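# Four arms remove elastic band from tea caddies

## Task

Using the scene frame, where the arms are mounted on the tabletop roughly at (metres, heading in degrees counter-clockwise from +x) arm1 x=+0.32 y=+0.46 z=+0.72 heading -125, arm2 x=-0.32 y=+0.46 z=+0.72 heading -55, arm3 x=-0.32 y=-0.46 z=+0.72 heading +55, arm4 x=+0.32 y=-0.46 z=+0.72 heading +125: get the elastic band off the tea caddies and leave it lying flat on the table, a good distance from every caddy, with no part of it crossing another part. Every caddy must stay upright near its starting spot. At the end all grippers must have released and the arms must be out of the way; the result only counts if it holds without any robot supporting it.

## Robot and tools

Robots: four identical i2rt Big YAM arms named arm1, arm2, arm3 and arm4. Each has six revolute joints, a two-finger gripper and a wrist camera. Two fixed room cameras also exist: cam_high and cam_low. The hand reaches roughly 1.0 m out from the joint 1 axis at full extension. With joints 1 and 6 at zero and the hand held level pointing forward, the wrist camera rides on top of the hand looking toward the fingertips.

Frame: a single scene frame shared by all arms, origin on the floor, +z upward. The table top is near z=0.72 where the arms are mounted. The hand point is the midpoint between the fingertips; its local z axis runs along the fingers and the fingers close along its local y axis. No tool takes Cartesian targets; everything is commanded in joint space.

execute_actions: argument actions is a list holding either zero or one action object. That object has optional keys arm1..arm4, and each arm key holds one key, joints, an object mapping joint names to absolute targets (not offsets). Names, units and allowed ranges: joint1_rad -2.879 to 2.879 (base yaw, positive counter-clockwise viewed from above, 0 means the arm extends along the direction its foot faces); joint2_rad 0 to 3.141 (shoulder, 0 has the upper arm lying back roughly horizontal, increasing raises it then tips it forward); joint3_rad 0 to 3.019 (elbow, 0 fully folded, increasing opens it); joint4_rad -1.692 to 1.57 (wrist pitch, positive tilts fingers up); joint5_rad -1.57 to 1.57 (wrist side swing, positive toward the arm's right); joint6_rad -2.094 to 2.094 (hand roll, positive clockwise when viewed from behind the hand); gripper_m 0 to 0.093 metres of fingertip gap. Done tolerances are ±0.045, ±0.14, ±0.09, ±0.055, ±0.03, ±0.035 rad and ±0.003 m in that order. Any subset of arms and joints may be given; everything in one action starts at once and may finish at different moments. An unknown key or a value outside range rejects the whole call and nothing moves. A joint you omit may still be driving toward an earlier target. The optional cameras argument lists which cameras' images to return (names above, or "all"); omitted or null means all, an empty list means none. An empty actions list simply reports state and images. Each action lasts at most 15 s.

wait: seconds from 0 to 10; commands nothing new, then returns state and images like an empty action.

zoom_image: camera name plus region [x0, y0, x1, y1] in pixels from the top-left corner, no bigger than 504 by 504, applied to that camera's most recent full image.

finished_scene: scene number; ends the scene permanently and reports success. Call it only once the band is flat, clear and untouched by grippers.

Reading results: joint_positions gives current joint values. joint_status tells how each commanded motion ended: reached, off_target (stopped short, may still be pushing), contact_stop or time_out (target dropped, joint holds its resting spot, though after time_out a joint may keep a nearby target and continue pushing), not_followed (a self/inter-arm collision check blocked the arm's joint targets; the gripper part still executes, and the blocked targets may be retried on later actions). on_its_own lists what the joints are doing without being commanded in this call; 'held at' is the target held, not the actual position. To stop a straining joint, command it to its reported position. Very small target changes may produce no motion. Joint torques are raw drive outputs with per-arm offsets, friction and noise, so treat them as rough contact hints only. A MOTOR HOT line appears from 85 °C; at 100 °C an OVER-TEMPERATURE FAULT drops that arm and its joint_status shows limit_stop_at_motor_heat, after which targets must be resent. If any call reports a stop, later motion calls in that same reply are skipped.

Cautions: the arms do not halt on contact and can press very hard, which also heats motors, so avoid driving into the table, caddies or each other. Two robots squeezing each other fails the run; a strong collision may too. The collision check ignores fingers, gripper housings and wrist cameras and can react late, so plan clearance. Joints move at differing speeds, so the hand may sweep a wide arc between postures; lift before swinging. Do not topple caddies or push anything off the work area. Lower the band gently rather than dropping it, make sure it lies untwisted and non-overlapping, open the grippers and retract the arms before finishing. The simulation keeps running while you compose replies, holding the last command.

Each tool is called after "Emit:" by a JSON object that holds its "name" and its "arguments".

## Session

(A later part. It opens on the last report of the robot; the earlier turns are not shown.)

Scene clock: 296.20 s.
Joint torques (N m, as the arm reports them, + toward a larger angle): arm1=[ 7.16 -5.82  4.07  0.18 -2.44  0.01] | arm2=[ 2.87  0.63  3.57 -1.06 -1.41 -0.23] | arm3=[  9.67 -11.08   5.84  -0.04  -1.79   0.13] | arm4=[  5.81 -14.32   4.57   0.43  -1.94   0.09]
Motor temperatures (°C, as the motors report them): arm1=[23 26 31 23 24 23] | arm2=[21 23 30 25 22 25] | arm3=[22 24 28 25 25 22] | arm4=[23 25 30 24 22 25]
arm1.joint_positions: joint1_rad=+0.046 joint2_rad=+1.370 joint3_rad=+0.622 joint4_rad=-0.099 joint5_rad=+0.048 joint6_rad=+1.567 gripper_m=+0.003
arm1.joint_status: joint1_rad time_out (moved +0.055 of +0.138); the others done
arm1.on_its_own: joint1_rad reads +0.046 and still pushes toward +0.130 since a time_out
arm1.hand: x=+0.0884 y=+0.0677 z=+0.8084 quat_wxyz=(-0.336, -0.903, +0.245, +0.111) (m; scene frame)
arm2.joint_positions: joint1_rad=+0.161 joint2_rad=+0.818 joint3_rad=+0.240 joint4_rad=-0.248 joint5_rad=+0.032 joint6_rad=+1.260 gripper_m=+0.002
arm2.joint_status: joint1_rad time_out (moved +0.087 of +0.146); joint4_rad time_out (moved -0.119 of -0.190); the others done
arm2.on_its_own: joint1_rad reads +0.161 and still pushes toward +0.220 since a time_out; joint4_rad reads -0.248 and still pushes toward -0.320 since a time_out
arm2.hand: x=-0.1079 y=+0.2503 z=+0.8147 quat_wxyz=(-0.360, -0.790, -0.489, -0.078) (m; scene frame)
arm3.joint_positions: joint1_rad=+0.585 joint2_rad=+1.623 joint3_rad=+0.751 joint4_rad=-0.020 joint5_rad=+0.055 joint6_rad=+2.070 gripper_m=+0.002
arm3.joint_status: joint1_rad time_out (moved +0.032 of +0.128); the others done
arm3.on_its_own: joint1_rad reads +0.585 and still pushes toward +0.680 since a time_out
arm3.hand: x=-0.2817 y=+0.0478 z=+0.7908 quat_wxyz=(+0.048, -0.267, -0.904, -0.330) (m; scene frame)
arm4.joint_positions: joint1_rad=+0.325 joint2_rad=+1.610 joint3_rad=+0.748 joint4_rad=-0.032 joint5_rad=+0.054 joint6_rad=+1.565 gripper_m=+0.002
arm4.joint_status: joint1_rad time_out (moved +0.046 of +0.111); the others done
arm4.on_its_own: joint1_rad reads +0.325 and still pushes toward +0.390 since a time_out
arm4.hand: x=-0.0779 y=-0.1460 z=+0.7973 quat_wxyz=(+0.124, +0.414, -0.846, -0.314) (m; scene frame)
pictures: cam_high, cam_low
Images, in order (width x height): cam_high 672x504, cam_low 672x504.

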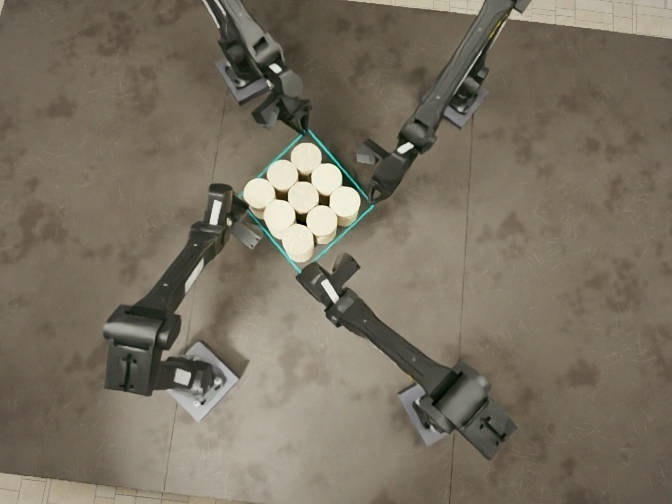

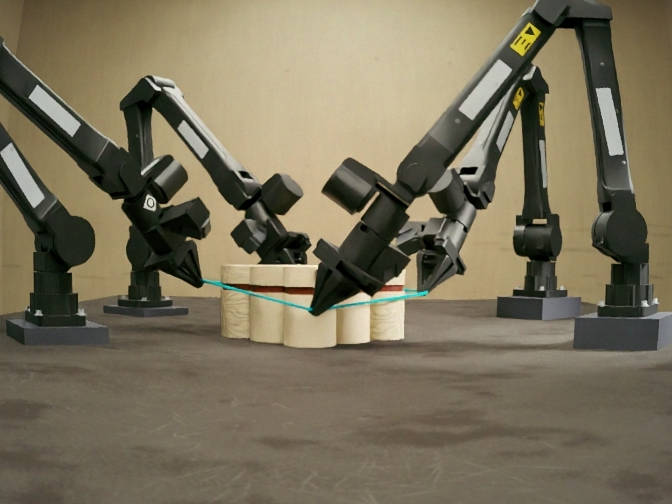

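Emit:
{"name": "execute_actions", "arguments": {"actions": [{"arm1":{"joints":{"joint1_rad":0.11,"joint2_rad":1.29,"joint3_rad":0.67,"joint4_rad":-0.33}},"arm2":{"joints":{"joint1_rad":0.2,"joint2_rad":0.73,"joint3_rad":0.31,"joint4_rad":-0.54}},"arm3":{"joints":{"joint1_rad":0.73,"joint2_rad":1.5,"joint3_rad":0.82,"joint4_rad":-0.22}},"arm4":{"joints":{"joint1_rad":0.41,"joint2_rad":1.495,"joint3_rad":0.80,"joint4_rad":-0.23}}}], "cameras": ["cam_high","cam_low"]}}

Emit:
{"name": "zoom_image", "arguments": {"camera": "cam_high", "region": [190, 90, 430, 330]}}

Scene clock: 307.57 s.
Joint torques (N m, as the arm reports them, + toward a larger angle): arm1=[ 5.66 -4.99  6.35 -0.16 -2.52 -0.01] | arm2=[ 1.32  0.68  6.18 -1.36 -1.49 -0.23] | arm3=[11.04 -9.34  8.72  0.2  -2.05  0.12] | arm4=[  7.06 -12.8    7.17  -0.18  -2.     0.08]
Motor temperatures (°C, as the motors report them): arm1=[23 26 31 23 27 23] | arm2=[21 23 30 25 24 25] | arm3=[22 24 28 25 27 22] | arm4=[23 25 29 24 23 25]
arm1.joint_positions: joint1_rad=+0.046 joint2_rad=+1.271 joint3_rad=+0.686 joint4_rad=-0.278 joint5_rad=+0.049 joint6_rad=+1.568 gripper_m=+0.003
arm1.joint_status: joint1_rad time_out (moved +0.000 of +0.064); the others done
arm1.on_its_own: joint1_rad reads +0.046 and still pushes toward +0.110 since a time_out
arm1.hand: x=+0.0891 y=+0.0699 z=+0.8524 quat_wxyz=(-0.329, -0.905, +0.246, +0.110) (m; scene frame)
arm2.joint_positions: joint1_rad=+0.161 joint2_rad=+0.726 joint3_rad=+0.329 joint4_rad=-0.460 joint5_rad=+0.034 joint6_rad=+1.260 gripper_m=+0.002
arm2.joint_status: joint4_rad time_out (moved -0.212 of -0.292); the others done
arm2.on_its_own: joint4_rad reads -0.460 and still pushes toward -0.540 since a time_out
arm2.hand: x=-0.1099 y=+0.2517 z=+0.8498 quat_wxyz=(-0.346, -0.795, -0.492, -0.073) (m; scene frame)
arm3.joint_positions: joint1_rad=+0.619 joint2_rad=+1.487 joint3_rad=+0.812 joint4_rad=-0.196 joint5_rad=+0.062 joint6_rad=+2.070 gripper_m=+0.002
arm3.joint_status: joint1_rad time_out (moved +0.034 of +0.145); the others done
arm3.on_its_own: joint1_rad reads +0.619 and still pushes toward +0.730 since a time_out
arm3.hand: x=-0.2976 y=+0.0536 z=+0.8564 quat_wxyz=(+0.053, -0.252, -0.904, -0.340) (m; scene frame)
arm4.joint_positions: joint1_rad=+0.329 joint2_rad=+1.492 joint3_rad=+0.813 joint4_rad=-0.193 joint5_rad=+0.056 joint6_rad=+1.566 gripper_m=+0.002
arm4.joint_status: joint1_rad time_out (moved +0.003 of +0.085); the others done
arm4.on_its_own: joint1_rad reads +0.329 and still pushes toward +0.410 since a time_out
arm4.hand: x=-0.0853 y=-0.1429 z=+0.8586 quat_wxyz=(+0.129, +0.413, -0.842, -0.323) (m; scene frame)
pictures: cam_high, cam_low
Images, in order (width x height): cam_high 672x504, cam_low 672x504.

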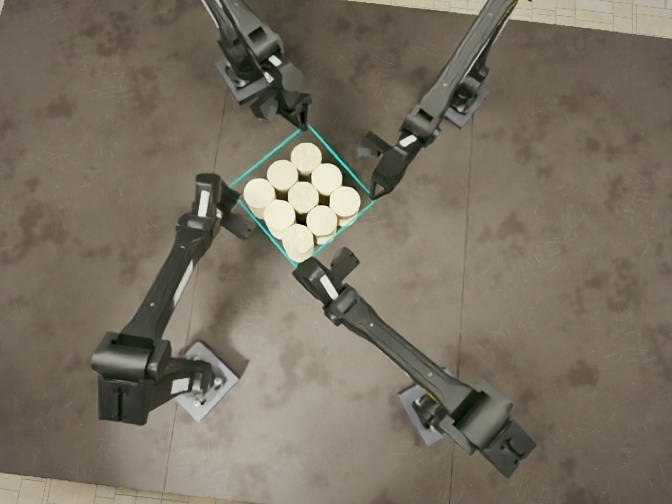

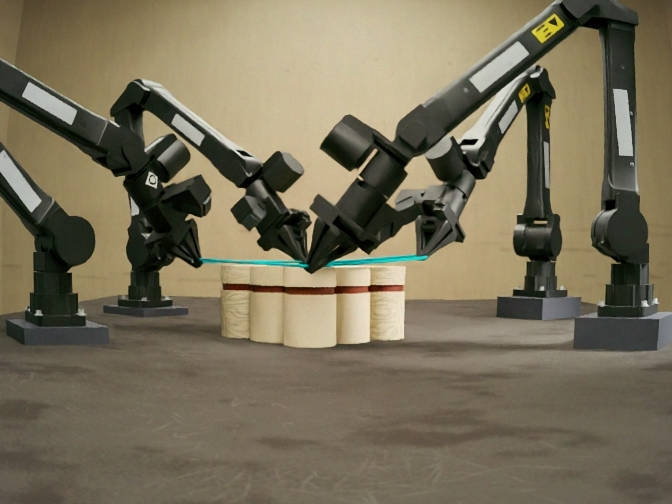

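Region (190, 90, 430, 330) of cam_high's 672x504 image, scaled by 2.100, with more detail than that image has.

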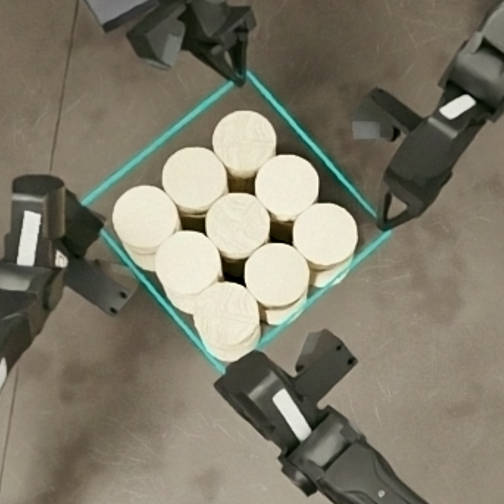

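Emit:
{"name": "execute_actions", "arguments": {"actions": [{"arm1":{"joints":{"joint1_rad":0.05,"joint2_rad":1.16,"joint3_rad":0.79,"joint4_rad":-0.5}},"arm2":{"joints":{"joint1_rad":0.16,"joint2_rad":0.62,"joint3_rad":0.49,"joint4_rad":-0.74}},"arm3":{"joints":{"joint1_rad":0.6,"joint2_rad":1.37,"joint3_rad":0.88,"joint4_rad":-0.39}},"arm4":{"joints":{"joint1_rad":0.33,"joint2_rad":1.38,"joint3_rad":0.89,"joint4_rad":-0.39}}}], "cameras": []}}

Emit:
{"name": "execute_actions", "arguments": {"actions": [{"arm1":{"joints":{"joint1_rad":0.335,"joint2_rad":1.299,"joint3_rad":1.025,"joint4_rad":-0.8,"joint6_rad":1.8}},"arm2":{"joints":{"joint1_rad":0.08,"joint2_rad":1.426,"joint3_rad":1.135,"joint4_rad":-0.77,"joint6_rad":1.4}},"arm3":{"joints":{"joint1_rad":0.017,"joint2_rad":1.271,"joint3_rad":0.91,"joint4_rad":-0.72,"joint6_rad":1.65}},"arm4":{"joints":{"joint1_rad":0.0,"joint2_rad":0.949,"joint3_rad":0.66,"joint4_rad":-0.81,"joint6_rad":1.15}}}], "cameras": ["cam_high","cam_low"]}}

Scene clock: 342.70 s.
Joint torques (N m, as the arm reports them, + toward a larger angle): arm1=[ 4.67 -5.02  8.58  0.22 -1.94 -0.02] | arm2=[ 0.32  0.32  8.45 -0.83 -1.24 -0.23] | arm3=[ 5.83 -8.78  9.89  0.04 -1.45  0.12] | arm4=[  4.22 -12.07  10.21   0.13  -1.49   0.08]
Motor temperatures (°C, as the motors report them): arm1=[23 25 32 23 31 23] | arm2=[21 23 31 25 26 26] | arm3=[22 24 29 25 31 22] | arm4=[23 25 30 24 25 25]
arm1.joint_positions: joint1_rad=+0.000 joint2_rad=+1.150 joint3_rad=+0.786 joint4_rad=-0.459 joint5_rad=+0.037 joint6_rad=+1.569 gripper_m=+0.003
arm1.joint_status: joint1_rad time_out (moved -0.046 of +0.004); the others done
arm1.on_its_own: joint1_rad reads +0.000 and still pushes toward +0.050 since a time_out
arm1.hand: x=+0.0731 y=+0.0794 z=+0.9251 quat_wxyz=(-0.346, -0.893, +0.263, +0.117) (m; scene frame)
arm2.joint_positions: joint1_rad=+0.136 joint2_rad=+0.624 joint3_rad=+0.486 joint4_rad=-0.675 joint5_rad=+0.027 joint6_rad=+1.260 gripper_m=+0.002
arm2.joint_status: joint4_rad time_out (moved -0.216 of -0.280); the others done
arm2.on_its_own: joint4_rad reads -0.675 and still pushes toward -0.740 since a time_out
arm2.hand: x=-0.1116 y=+0.2445 z=+0.9268 quat_wxyz=(-0.367, -0.794, -0.479, -0.078) (m; scene frame)
arm3.joint_positions: joint1_rad=+0.546 joint2_rad=+1.359 joint3_rad=+0.872 joint4_rad=-0.362 joint5_rad=+0.045 joint6_rad=+2.070 gripper_m=+0.002
arm3.joint_status: joint1_rad time_out (moved -0.073 of -0.019); the others done
arm3.on_its_own: joint1_rad reads +0.546 and still pushes toward +0.600 since a time_out
arm3.hand: x=-0.2635 y=+0.0453 z=+0.9213 quat_wxyz=(+0.050, -0.282, -0.892, -0.350) (m; scene frame)
arm4.joint_positions: joint1_rad=+0.286 joint2_rad=+1.378 joint3_rad=+0.881 joint4_rad=-0.359 joint5_rad=+0.045 joint6_rad=+1.566 gripper_m=+0.002
arm4.joint_status: all done
arm4.hand: x=-0.0703 y=-0.1293 z=+0.9207 quat_wxyz=(+0.130, +0.395, -0.847, -0.330) (m; scene frame)
pictures: none
No camera images: the call's "cameras" was empty. Leave "cameras" out to get every camera's image.

not run: a stop came earlier in this reply.

Emit:
{"name": "execute_actions", "arguments": {"actions": [{"arm1":{"joints":{"joint1_rad":0.335,"joint2_rad":1.299,"joint3_rad":1.025,"joint4_rad":-0.78,"joint6_rad":1.8}},"arm2":{"joints":{"joint1_rad":0.08,"joint2_rad":1.426,"joint3_rad":1.135,"joint4_rad":-0.75,"joint6_rad":1.4}},"arm3":{"joints":{"joint1_rad":0.017,"joint2_rad":1.271,"joint3_rad":0.91,"joint4_rad":-0.70,"joint6_rad":1.65}},"arm4":{"joints":{"joint1_rad":0.0,"joint2_rad":0.949,"joint3_rad":0.66,"joint4_rad":-0.79,"joint6_rad":1.15}}}], "cameras": ["cam_high","cam_low"]}}

Scene clock: 348.70 s.
Joint torques (N m, as the arm reports them, + toward a larger angle): arm1=[ 3.03 -6.29 10.54  0.6  -0.47  0.12] | arm2=[ -0.19 -11.85  10.21   0.06  -0.02   0.05] | arm3=[ 0.23 -9.07 10.68  0.28 -0.04 -0.02] | arm4=[ 0.49 -4.72  9.7   0.75  0.11 -0.06]
Motor temperatures (°C, as the motors report them): arm1=[23 25 33 23 31 23] | arm2=[21 23 31 25 26 26] | arm3=[22 24 29 25 30 22] | arm4=[23 25 30 24 25 25]
arm1.joint_positions: joint1_rad=+0.306 joint2_rad=+1.282 joint3_rad=+0.993 joint4_rad=-0.760 joint5_rad=+0.004 joint6_rad=+1.788 gripper_m=+0.003
arm1.joint_status: all done
arm1.hand: x=+0.2006 y=+0.0074 z=+0.9287 quat_wxyz=(-0.258, -0.939, +0.227, +0.006) (m; scene frame)
arm2.joint_positions: joint1_rad=+0.072 joint2_rad=+1.428 joint3_rad=+1.096 joint4_rad=-0.723 joint5_rad=-0.010 joint6_rad=+1.389 gripper_m=+0.002
arm2.joint_status: all done
arm2.hand: x=+0.0216 y=+0.0736 z=+0.9297 quat_wxyz=(-0.249, -0.868, -0.423, -0.076) (m; scene frame)
arm3.joint_positions: joint1_rad=+0.023 joint2_rad=+1.279 joint3_rad=+0.891 joint4_rad=-0.686 joint5_rad=+0.008 joint6_rad=+1.665 gripper_m=+0.002
arm3.joint_status: all done
arm3.hand: x=-0.0586 y=-0.0952 z=+0.9214 quat_wxyz=(-0.067, -0.339, -0.908, -0.237) (m; scene frame)
arm4.joint_positions: joint1_rad=+0.007 joint2_rad=+0.943 joint3_rad=+0.662 joint4_rad=-0.779 joint5_rad=+0.012 joint6_rad=+1.164 gripper_m=+0.002
arm4.joint_status: all done
arm4.hand: x=+0.1291 y=-0.1789 z=+0.9278 quat_wxyz=(+0.019, +0.466, -0.846, -0.256) (m; scene frame)
pictures: cam_high, cam_low
Images, in order (width x height): cam_high 672x504, cam_low 672x504.

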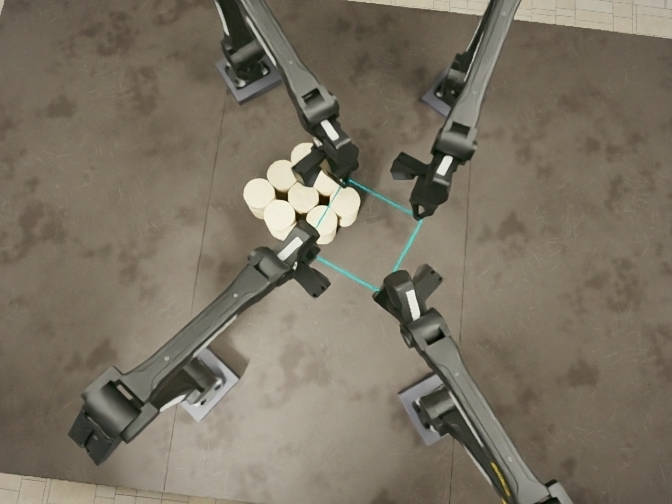

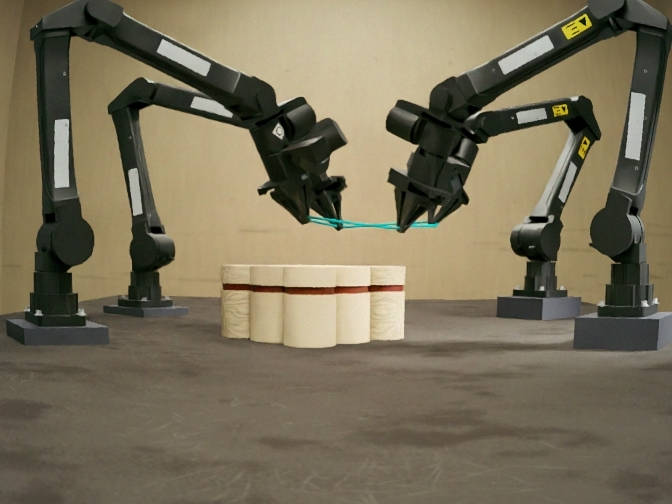

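Emit:
{"name": "execute_actions", "arguments": {"actions": [{"arm1":{"joints":{"joint1_rad":0.63,"joint2_rad":1.536,"joint3_rad":1.265,"joint4_rad":-0.99,"joint6_rad":2.05}},"arm2":{"joints":{"joint1_rad":0.115,"joint2_rad":2.03,"joint3_rad":1.95,"joint4_rad":-1.16,"joint6_rad":1.57}},"arm3":{"joints":{"joint1_rad":-0.484,"joint2_rad":1.593,"joint3_rad":1.25,"joint4_rad":-0.92,"joint6_rad":1.27}},"arm4":{"joints":{"joint1_rad":-0.72,"joint2_rad":0.686,"joint3_rad":0.535,"joint4_rad":-1.13,"joint6_rad":0.7}}}], "cameras": ["cam_high","cam_low"]}}

Scene clock: 355.47 s.
Joint torques (N m, as the arm reports them, + toward a larger angle): arm1=[  2.08 -10.59  10.82   0.43  -0.04   0.14] | arm2=[ -1.33 -22.4   10.14   0.04   0.07   0.12] | arm3=[  0.31 -12.1   12.95  -0.1    0.33   0.01] | arm4=[ 0.43 -0.65  9.84  0.42  0.21 -0.04]
Motor temperatures (°C, as the motors report them): arm1=[23 26 34 23 29 23] | arm2=[21 23 32 25 25 25] | arm3=[22 24 30 25 29 22] | arm4=[23 25 30 24 24 25]
arm1.joint_positions: joint1_rad=+0.614 joint2_rad=+1.534 joint3_rad=+1.223 joint4_rad=-0.977 joint5_rad=-0.005 joint6_rad=+2.037 gripper_m=+0.003
arm1.joint_status: all done
arm1.hand: x=+0.3475 y=-0.0475 z=+0.8965 quat_wxyz=(-0.135, -0.969, +0.203, -0.040) (m; scene frame)
arm2.joint_positions: joint1_rad=+0.119 joint2_rad=+2.034 joint3_rad=+1.913 joint4_rad=-1.141 joint5_rad=-0.013 joint6_rad=+1.556 gripper_m=+0.002
arm2.joint_status: all done
arm2.hand: x=+0.1709 y=-0.0449 z=+0.9139 quat_wxyz=(-0.145, -0.912, -0.378, -0.066) (m; scene frame)
arm3.joint_positions: joint1_rad=-0.475 joint2_rad=+1.587 joint3_rad=+1.199 joint4_rad=-0.903 joint5_rad=-0.001 joint6_rad=+1.284 gripper_m=+0.002
arm3.joint_status: all done
arm3.hand: x=+0.1448 y=-0.2327 z=+0.8964 quat_wxyz=(-0.089, -0.398, -0.907, -0.107) (m; scene frame)
arm4.joint_positions: joint1_rad=-0.711 joint2_rad=+0.680 joint3_rad=+0.535 joint4_rad=-1.119 joint5_rad=+0.009 joint6_rad=+0.713 gripper_m=+0.002
arm4.joint_status: all done
arm4.hand: x=+0.3481 y=-0.2406 z=+0.9022 quat_wxyz=(-0.075, +0.357, -0.921, -0.138) (m; scene frame)
pictures: cam_high, cam_low
Images, in order (width x height): cam_high 672x504, cam_low 672x504.

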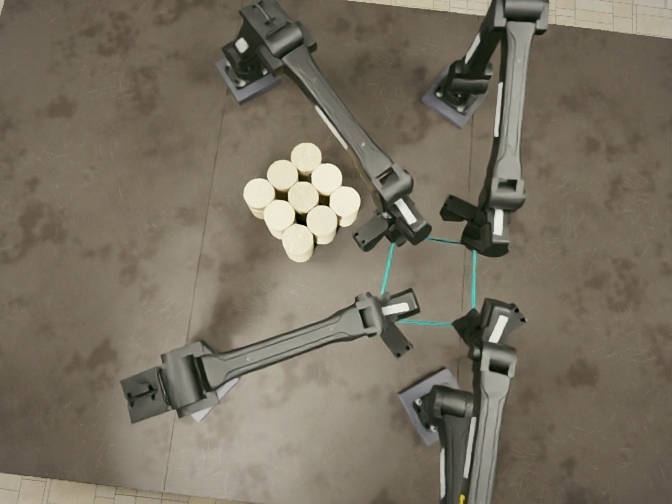

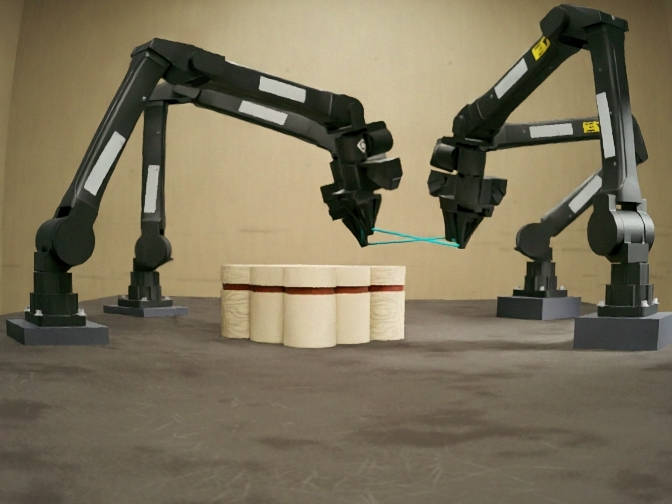

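Emit:
{"name": "execute_actions", "arguments": {"actions": [{"arm1":{"joints":{"joint1_rad":0.59,"joint2_rad":1.748,"joint3_rad":1.058,"joint4_rad":-0.6}},"arm2":{"joints":{"joint2_rad":2.185,"joint3_rad":1.726,"joint4_rad":-0.83}},"arm3":{"joints":{"joint2_rad":1.86,"joint3_rad":1.12,"joint4_rad":-0.555}},"arm4":{"joints":{"joint1_rad":-0.66,"joint2_rad":1.066,"joint3_rad":0.256,"joint4_rad":-0.48}}}], "cameras": ["cam_high","cam_low","arm3_cam_wrist"]}}

Scene clock: 372.77 s.
Joint torques (N m, as the arm reports them, + toward a larger angle): arm1=[  0.35 -11.91   5.88   1.09   0.06   0.11] | arm2=[ -0.89 -21.93   7.24   1.06   0.07   0.09] | arm3=[  0.11 -14.44   7.19   0.89   0.3    0.03] | arm4=[ 1.49 -3.23  6.83  1.38  0.21  0.  ]
Motor temperatures (°C, as the motors report them): arm1=[23 26 36 23 27 23] | arm2=[21 25 34 25 24 25] | arm3=[22 24 31 25 27 22] | arm4=[23 24 31 24 23 25]
arm1.joint_positions: joint1_rad=+0.598 joint2_rad=+1.745 joint3_rad=+1.065 joint4_rad=-0.609 joint5_rad=-0.007 joint6_rad=+2.041 gripper_m=+0.003
arm1.joint_status: all done
arm1.hand: x=+0.3404 y=-0.0595 z=+0.7535 quat_wxyz=(-0.135, -0.967, +0.212, -0.040) (m; scene frame)
arm2.joint_positions: joint1_rad=+0.119 joint2_rad=+2.180 joint3_rad=+1.722 joint4_rad=-0.845 joint5_rad=-0.013 joint6_rad=+1.558 gripper_m=+0.002
arm2.joint_status: all done
arm2.hand: x=+0.1695 y=-0.0429 z=+0.7509 quat_wxyz=(-0.126, -0.915, -0.378, -0.058) (m; scene frame)
arm3.joint_positions: joint1_rad=-0.475 joint2_rad=+1.860 joint3_rad=+1.116 joint4_rad=-0.568 joint5_rad=-0.001 joint6_rad=+1.283 gripper_m=+0.002
arm3.joint_status: all done
arm3.hand: x=+0.1642 y=-0.2232 z=+0.7468 quat_wxyz=(-0.083, -0.399, -0.908, -0.099) (m; scene frame)
arm4.joint_positions: joint1_rad=-0.666 joint2_rad=+1.063 joint3_rad=+0.258 joint4_rad=-0.491 joint5_rad=+0.009 joint6_rad=+0.710 gripper_m=+0.002
arm4.joint_status: all done
arm4.hand: x=+0.3379 y=-0.2319 z=+0.7528 quat_wxyz=(-0.065, +0.381, -0.914, -0.125) (m; scene frame)
pictures: arm3_cam_wrist, cam_high, cam_low
Images, in order (width x height): arm3_cam_wrist 672x504, cam_high 672x504, cam_low 672x504.

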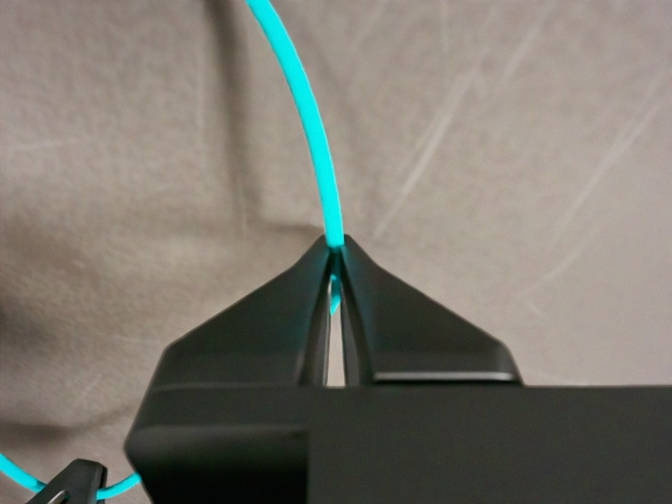

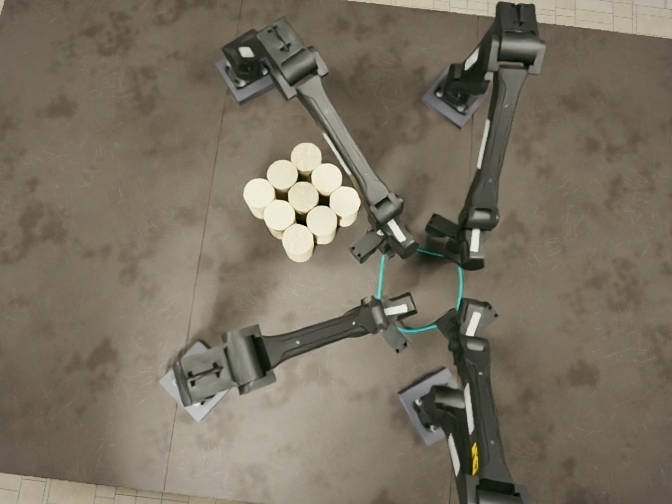

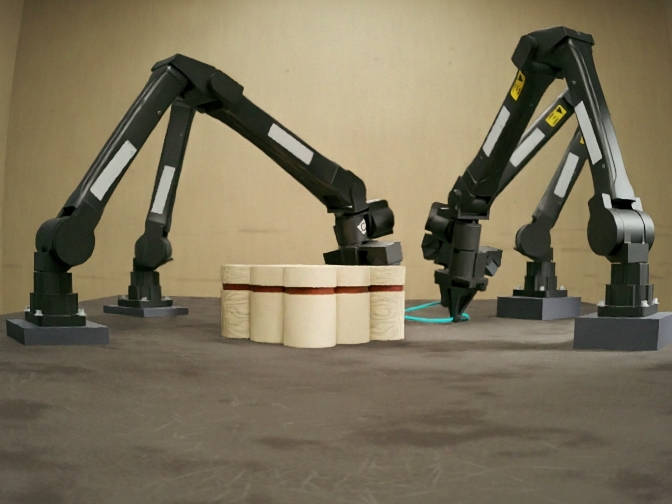

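Emit:
{"name": "execute_actions", "arguments": {"actions": [{"arm1":{"joints":{"joint3_rad":1.025}},"arm2":{"joints":{"joint3_rad":1.695}},"arm3":{"joints":{"joint3_rad":1.095}},"arm4":{"joints":{"joint3_rad":0.215}}}], "cameras": []}}

Emit:
{"name": "execute_actions", "arguments": {"actions": [{"arm1":{"joints":{"gripper_m":0.025}},"arm2":{"joints":{"gripper_m":0.025}},"arm3":{"joints":{"gripper_m":0.025}},"arm4":{"joints":{"gripper_m":0.025}}}], "cameras": ["arm1_cam_wrist","arm2_cam_wrist","arm3_cam_wrist","arm4_cam_wrist"]}}

Emit:
{"name": "execute_actions", "arguments": {"actions": [{"arm1":{"joints":{"joint2_rad":1.4,"joint3_rad":1.1,"joint4_rad":-1.0}},"arm2":{"joints":{"joint2_rad":1.8,"joint3_rad":1.7,"joint4_rad":-1.2}},"arm3":{"joints":{"joint2_rad":1.45,"joint3_rad":1.12,"joint4_rad":-0.97}},"arm4":{"joints":{"joint2_rad":0.6,"joint3_rad":0.5,"joint4_rad":-1.2}}}], "cameras": ["cam_low"]}}

Emit:
{"name": "execute_actions", "arguments": {"actions": [{"arm1":{"joints":{"joint2_rad":0.6,"joint3_rad":1.2,"joint4_rad":-1.4}},"arm2":{"joints":{"joint2_rad":0.6,"joint3_rad":1.2,"joint4_rad":-1.4}},"arm3":{"joints":{"joint2_rad":0.6,"joint3_rad":1.2,"joint4_rad":-1.4}},"arm4":{"joints":{"joint2_rad":0.4,"joint3_rad":1.1,"joint4_rad":-1.4}}}], "cameras": ["cam_high","cam_low"]}}

Scene clock: 384.80 s.
Joint torques (N m, as the arm reports them, + toward a larger angle): arm1=[  0.43 -11.51   5.49   0.85   0.06   0.11] | arm2=[ -1.13 -22.4    6.64   0.91   0.09   0.12] | arm3=[  0.03 -14.18   6.31   0.75   0.29   0.03] | arm4=[ 1.62 -3.03  6.39  0.7   0.21  0.  ]
Motor temperatures (°C, as the motors report them): arm1=[23 27 33 23 26 23] | arm2=[21 26 32 25 24 25] | arm3=[22 25 30 25 26 22] | arm4=[23 24 30 24 23 25]
arm1.joint_positions: joint1_rad=+0.598 joint2_rad=+1.744 joint3_rad=+1.035 joint4_rad=-0.601 joint5_rad=-0.007 joint6_rad=+2.041 gripper_m=+0.003
arm1.joint_status: all done
arm1.hand: x=+0.3399 y=-0.0469 z=+0.7434 quat_wxyz=(-0.124, -0.969, +0.212, -0.037) (m; scene frame)
arm2.joint_positions: joint1_rad=+0.119 joint2_rad=+2.180 joint3_rad=+1.697 joint4_rad=-0.840 joint5_rad=-0.013 joint6_rad=+1.558 gripper_m=+0.002
arm2.joint_status: all done
arm2.hand: x=+0.1633 y=-0.0364 z=+0.7411 quat_wxyz=(-0.116, -0.916, -0.379, -0.055) (m; scene frame)
arm3.joint_positions: joint1_rad=-0.475 joint2_rad=+1.860 joint3_rad=+1.101 joint4_rad=-0.565 joint5_rad=-0.001 joint6_rad=+1.283 gripper_m=+0.002
arm3.joint_status: all done
arm3.hand: x=+0.1581 y=-0.2262 z=+0.7418 quat_wxyz=(-0.079, -0.399, -0.909, -0.094) (m; scene frame)
arm4.joint_positions: joint1_rad=-0.666 joint2_rad=+1.063 joint3_rad=+0.220 joint4_rad=-0.478 joint5_rad=+0.009 joint6_rad=+0.710 gripper_m=+0.002
arm4.joint_status: all done
arm4.hand: x=+0.3367 y=-0.2483 z=+0.7412 quat_wxyz=(-0.060, +0.381, -0.915, -0.115) (m; scene frame)
pictures: none
No camera images: the call's "cameras" was empty. Leave "cameras" out to get every camera's image.

Scene clock: 385.30 s.
Joint torques (N m, as the arm reports them, + toward a larger angle): arm1=[  0.39 -11.52   5.72   0.8    0.09   0.11] | arm2=[ -1.24 -22.25   6.39   0.87   0.08   0.11] | arm3=[ -0.13 -14.08   6.36   0.5    0.28   0.02] | arm4=[ 1.54 -2.75  6.62  0.71  0.21  0.  ]
Motor temperatures (°C, as the motors report them): arm1=[23 27 33 23 26 23] | arm2=[21 26 32 25 24 25] | arm3=[22 25 30 25 26 22] | arm4=[23 24 30 24 23 25]
arm1.joint_positions: joint1_rad=+0.598 joint2_rad=+1.744 joint3_rad=+1.032 joint4_rad=-0.601 joint5_rad=-0.008 joint6_rad=+2.041 gripper_m=+0.025
arm1.joint_status: all done
arm1.hand: x=+0.3400 y=-0.0453 z=+0.7422 quat_wxyz=(-0.123, -0.969, +0.212, -0.037) (m; scene frame)
arm2.joint_positions: joint1_rad=+0.119 joint2_rad=+2.180 joint3_rad=+1.697 joint4_rad=-0.840 joint5_rad=-0.013 joint6_rad=+1.558 gripper_m=+0.025
arm2.joint_status: all done
arm2.hand: x=+0.1633 y=-0.0364 z=+0.7411 quat_wxyz=(-0.116, -0.916, -0.379, -0.055) (m; scene frame)
arm3.joint_positions: joint1_rad=-0.475 joint2_rad=+1.858 joint3_rad=+1.101 joint4_rad=-0.557 joint5_rad=-0.001 joint6_rad=+1.283 gripper_m=+0.025
arm3.joint_status: all done
arm3.hand: x=+0.1601 y=-0.2252 z=+0.7433 quat_wxyz=(-0.082, -0.399, -0.908, -0.098) (m; scene frame)
arm4.joint_positions: joint1_rad=-0.666 joint2_rad=+1.063 joint3_rad=+0.216 joint4_rad=-0.478 joint5_rad=+0.009 joint6_rad=+0.710 gripper_m=+0.025
arm4.joint_status: all done
arm4.hand: x=+0.3365 y=-0.2505 z=+0.7399 quat_wxyz=(-0.059, +0.381, -0.916, -0.113) (m; scene frame)
pictures: arm1_cam_wrist, arm2_cam_wrist, arm3_cam_wrist, arm4_cam_wrist
Images, in order (width x height): arm1_cam_wrist 672x504, arm2_cam_wrist 672x504, arm3_cam_wrist 672x504, arm4_cam_wrist 672x504.

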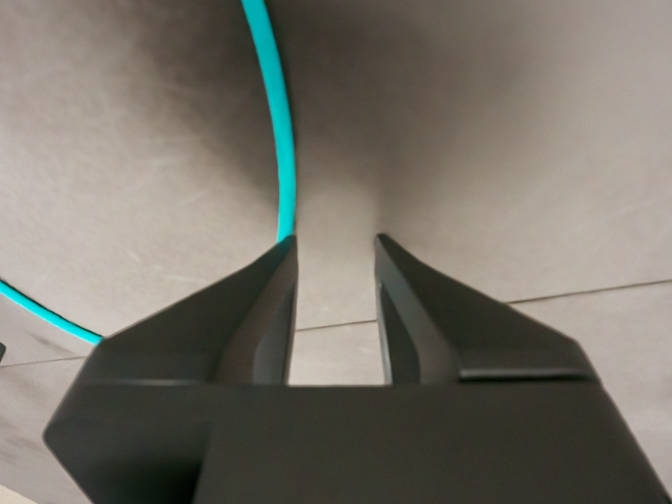

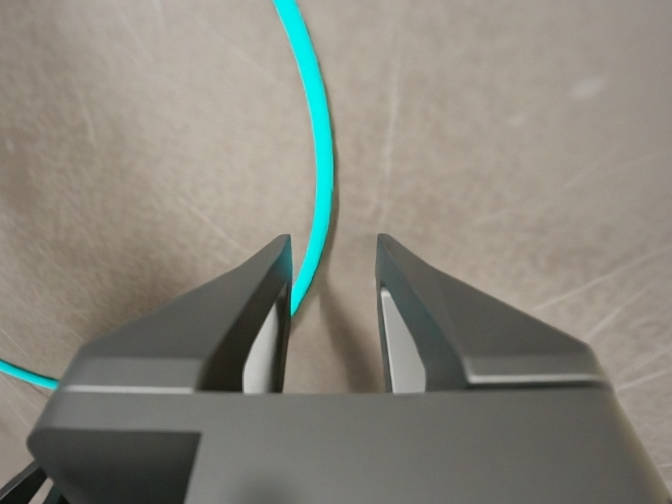

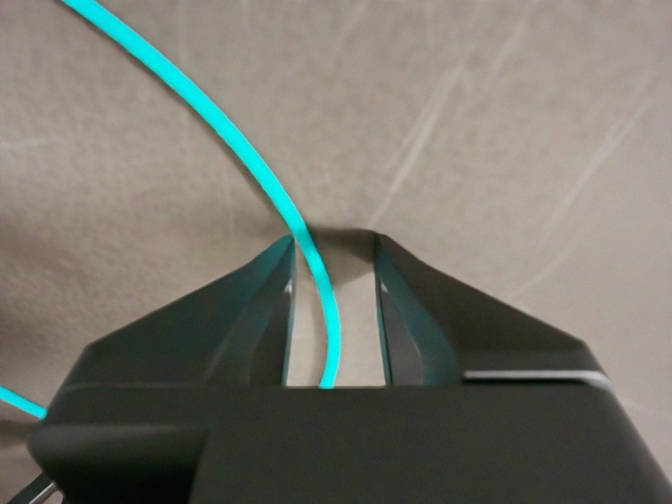

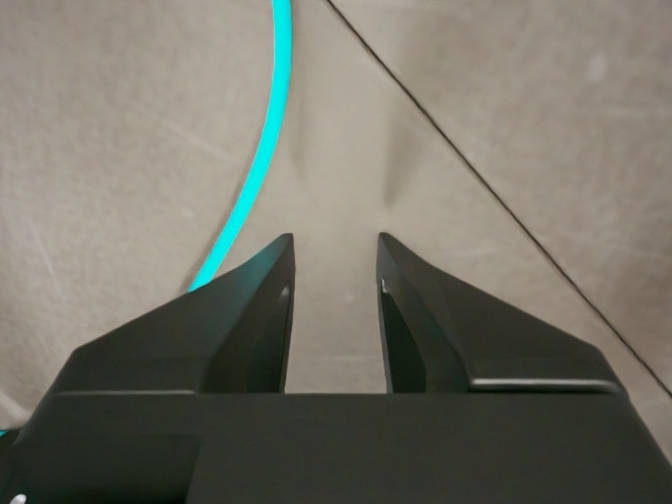

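Scene clock: 386.87 s.
Joint torques (N m, as the arm reports them, + toward a larger angle): arm1=[ 0.39 -7.93  9.63  0.36  0.09  0.1 ] | arm2=[ -1.42 -17.32   8.38   0.14   0.09   0.09] | arm3=[-0.02 -9.13 10.69  0.18  0.27  0.03] | arm4=[ 1.53  0.64 11.76  0.56  0.21  0.  ]
Motor temperatures (°C, as the motors report them): arm1=[23 27 33 23 26 23] | arm2=[21 26 32 25 24 25] | arm3=[22 25 30 25 26 22] | arm4=[23 24 30 24 23 25]
arm1.joint_positions: joint1_rad=+0.598 joint2_rad=+1.391 joint3_rad=+1.075 joint4_rad=-0.985 joint5_rad=-0.008 joint6_rad=+2.041 gripper_m=+0.025
arm1.joint_status: all done
arm1.hand: x=+0.3376 y=+0.0108 z=+0.8975 quat_wxyz=(-0.129, -0.968, +0.212, -0.039) (m; scene frame)
arm2.joint_positions: joint1_rad=+0.119 joint2_rad=+1.799 joint3_rad=+1.687 joint4_rad=-1.185 joint5_rad=-0.013 joint6_rad=+1.558 gripper_m=+0.025
arm2.joint_status: all done
arm2.hand: x=+0.1105 y=+0.0172 z=+0.9585 quat_wxyz=(-0.128, -0.915, -0.378, -0.059) (m; scene frame)
arm3.joint_positions: joint1_rad=-0.475 joint2_rad=+1.429 joint3_rad=+1.101 joint4_rad=-0.960 joint5_rad=+0.000 joint6_rad=+1.283 gripper_m=+0.025
arm3.joint_status: all done
arm3.hand: x=+0.0986 y=-0.2557 z=+0.9250 quat_wxyz=(-0.091, -0.398, -0.906, -0.108) (m; scene frame)
arm4.joint_positions: joint1_rad=-0.666 joint2_rad=+0.594 joint3_rad=+0.480 joint4_rad=-1.194 joint5_rad=+0.009 joint6_rad=+0.710 gripper_m=+0.025
arm4.joint_status: all done
arm4.hand: x=+0.3357 y=-0.2723 z=+0.8879 quat_wxyz=(-0.063, +0.381, -0.915, -0.120) (m; scene frame)
pictures: cam_low
Images, in order (width x height): cam_low 672x504.

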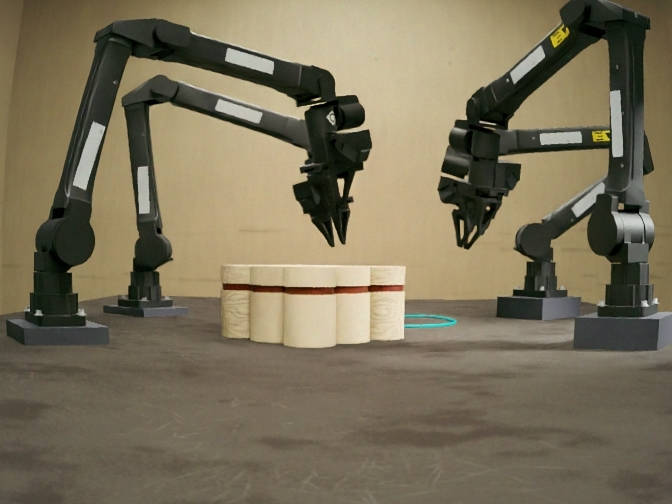

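Scene clock: 388.60 s.
Joint torques (N m, as the arm reports them, + toward a larger angle): arm1=[0.4  2.52 9.35 1.03 0.08 0.08] | arm2=[-1.02  3.29  6.53  0.95  0.06  0.03] | arm3=[-0.04  0.94 11.31  0.88  0.26 -0.02] | arm4=[ 1.47  4.02 12.29  1.45  0.19 -0.02]
Motor temperatures (°C, as the motors report them): arm1=[23 27 34 23 26 23] | arm2=[21 26 32 25 24 25] | arm3=[22 25 30 25 26 22] | arm4=[23 24 31 24 23 25]
arm1.joint_positions: joint1_rad=+0.598 joint2_rad=+0.597 joint3_rad=+1.177 joint4_rad=-1.385 joint5_rad=-0.008 joint6_rad=+2.041 gripper_m=+0.025
arm1.joint_status: all done
arm1.hand: x=+0.3290 y=+0.2235 z=+1.1696 quat_wxyz=(-0.360, -0.906, +0.198, -0.098) (m; scene frame)
arm2.joint_positions: joint1_rad=+0.119 joint2_rad=+0.594 joint3_rad=+1.202 joint4_rad=-1.386 joint5_rad=-0.013 joint6_rad=+1.558 gripper_m=+0.025
arm2.joint_status: all done
arm2.hand: x=-0.1595 y=+0.2950 z=+1.1946 quat_wxyz=(-0.360, -0.850, -0.353, -0.151) (m; scene frame)
arm3.joint_positions: joint1_rad=-0.475 joint2_rad=+0.597 joint3_rad=+1.171 joint4_rad=-1.392 joint5_rad=+0.000 joint6_rad=+1.283 gripper_m=+0.025
arm3.joint_status: all done
arm3.hand: x=-0.1080 y=-0.3571 z=+1.1969 quat_wxyz=(-0.237, -0.374, -0.851, -0.281) (m; scene frame)
arm4.joint_positions: joint1_rad=-0.666 joint2_rad=+0.397 joint3_rad=+1.061 joint4_rad=-1.394 joint5_rad=+0.009 joint6_rad=+0.710 gripper_m=+0.025
arm4.joint_status: all done
arm4.hand: x=+0.3365 y=-0.2814 z=+1.1808 quat_wxyz=(-0.187, +0.348, -0.842, -0.367) (m; scene frame)
pictures: cam_high, cam_low
Images, in order (width x height): cam_high 672x504, cam_low 672x504.

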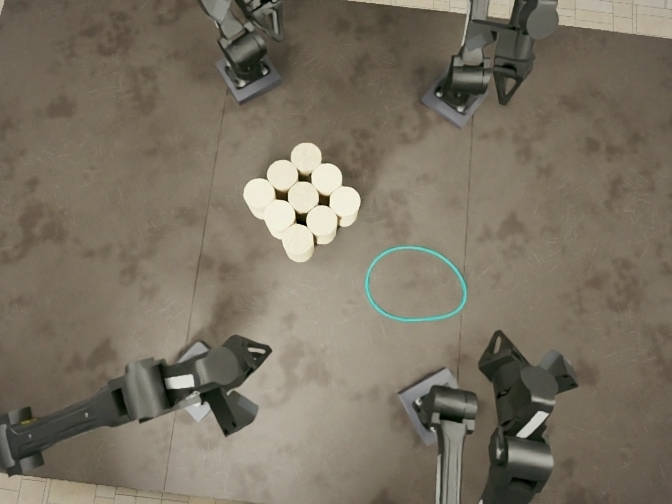

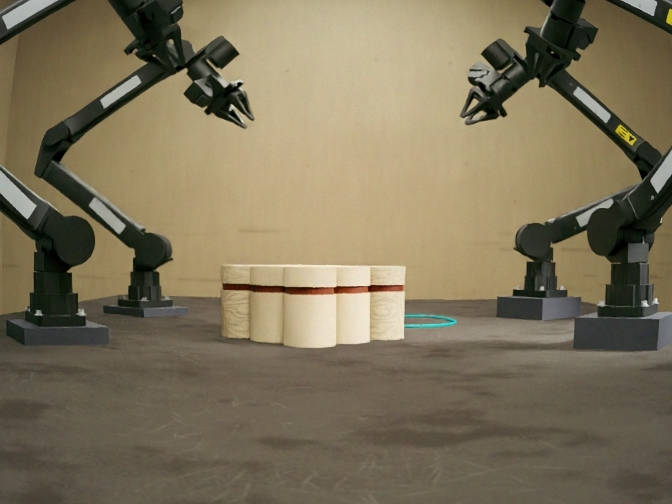

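Emit:
{"name": "finished_scene", "arguments": {"scene": 1}}

The scene is finished: the task was done.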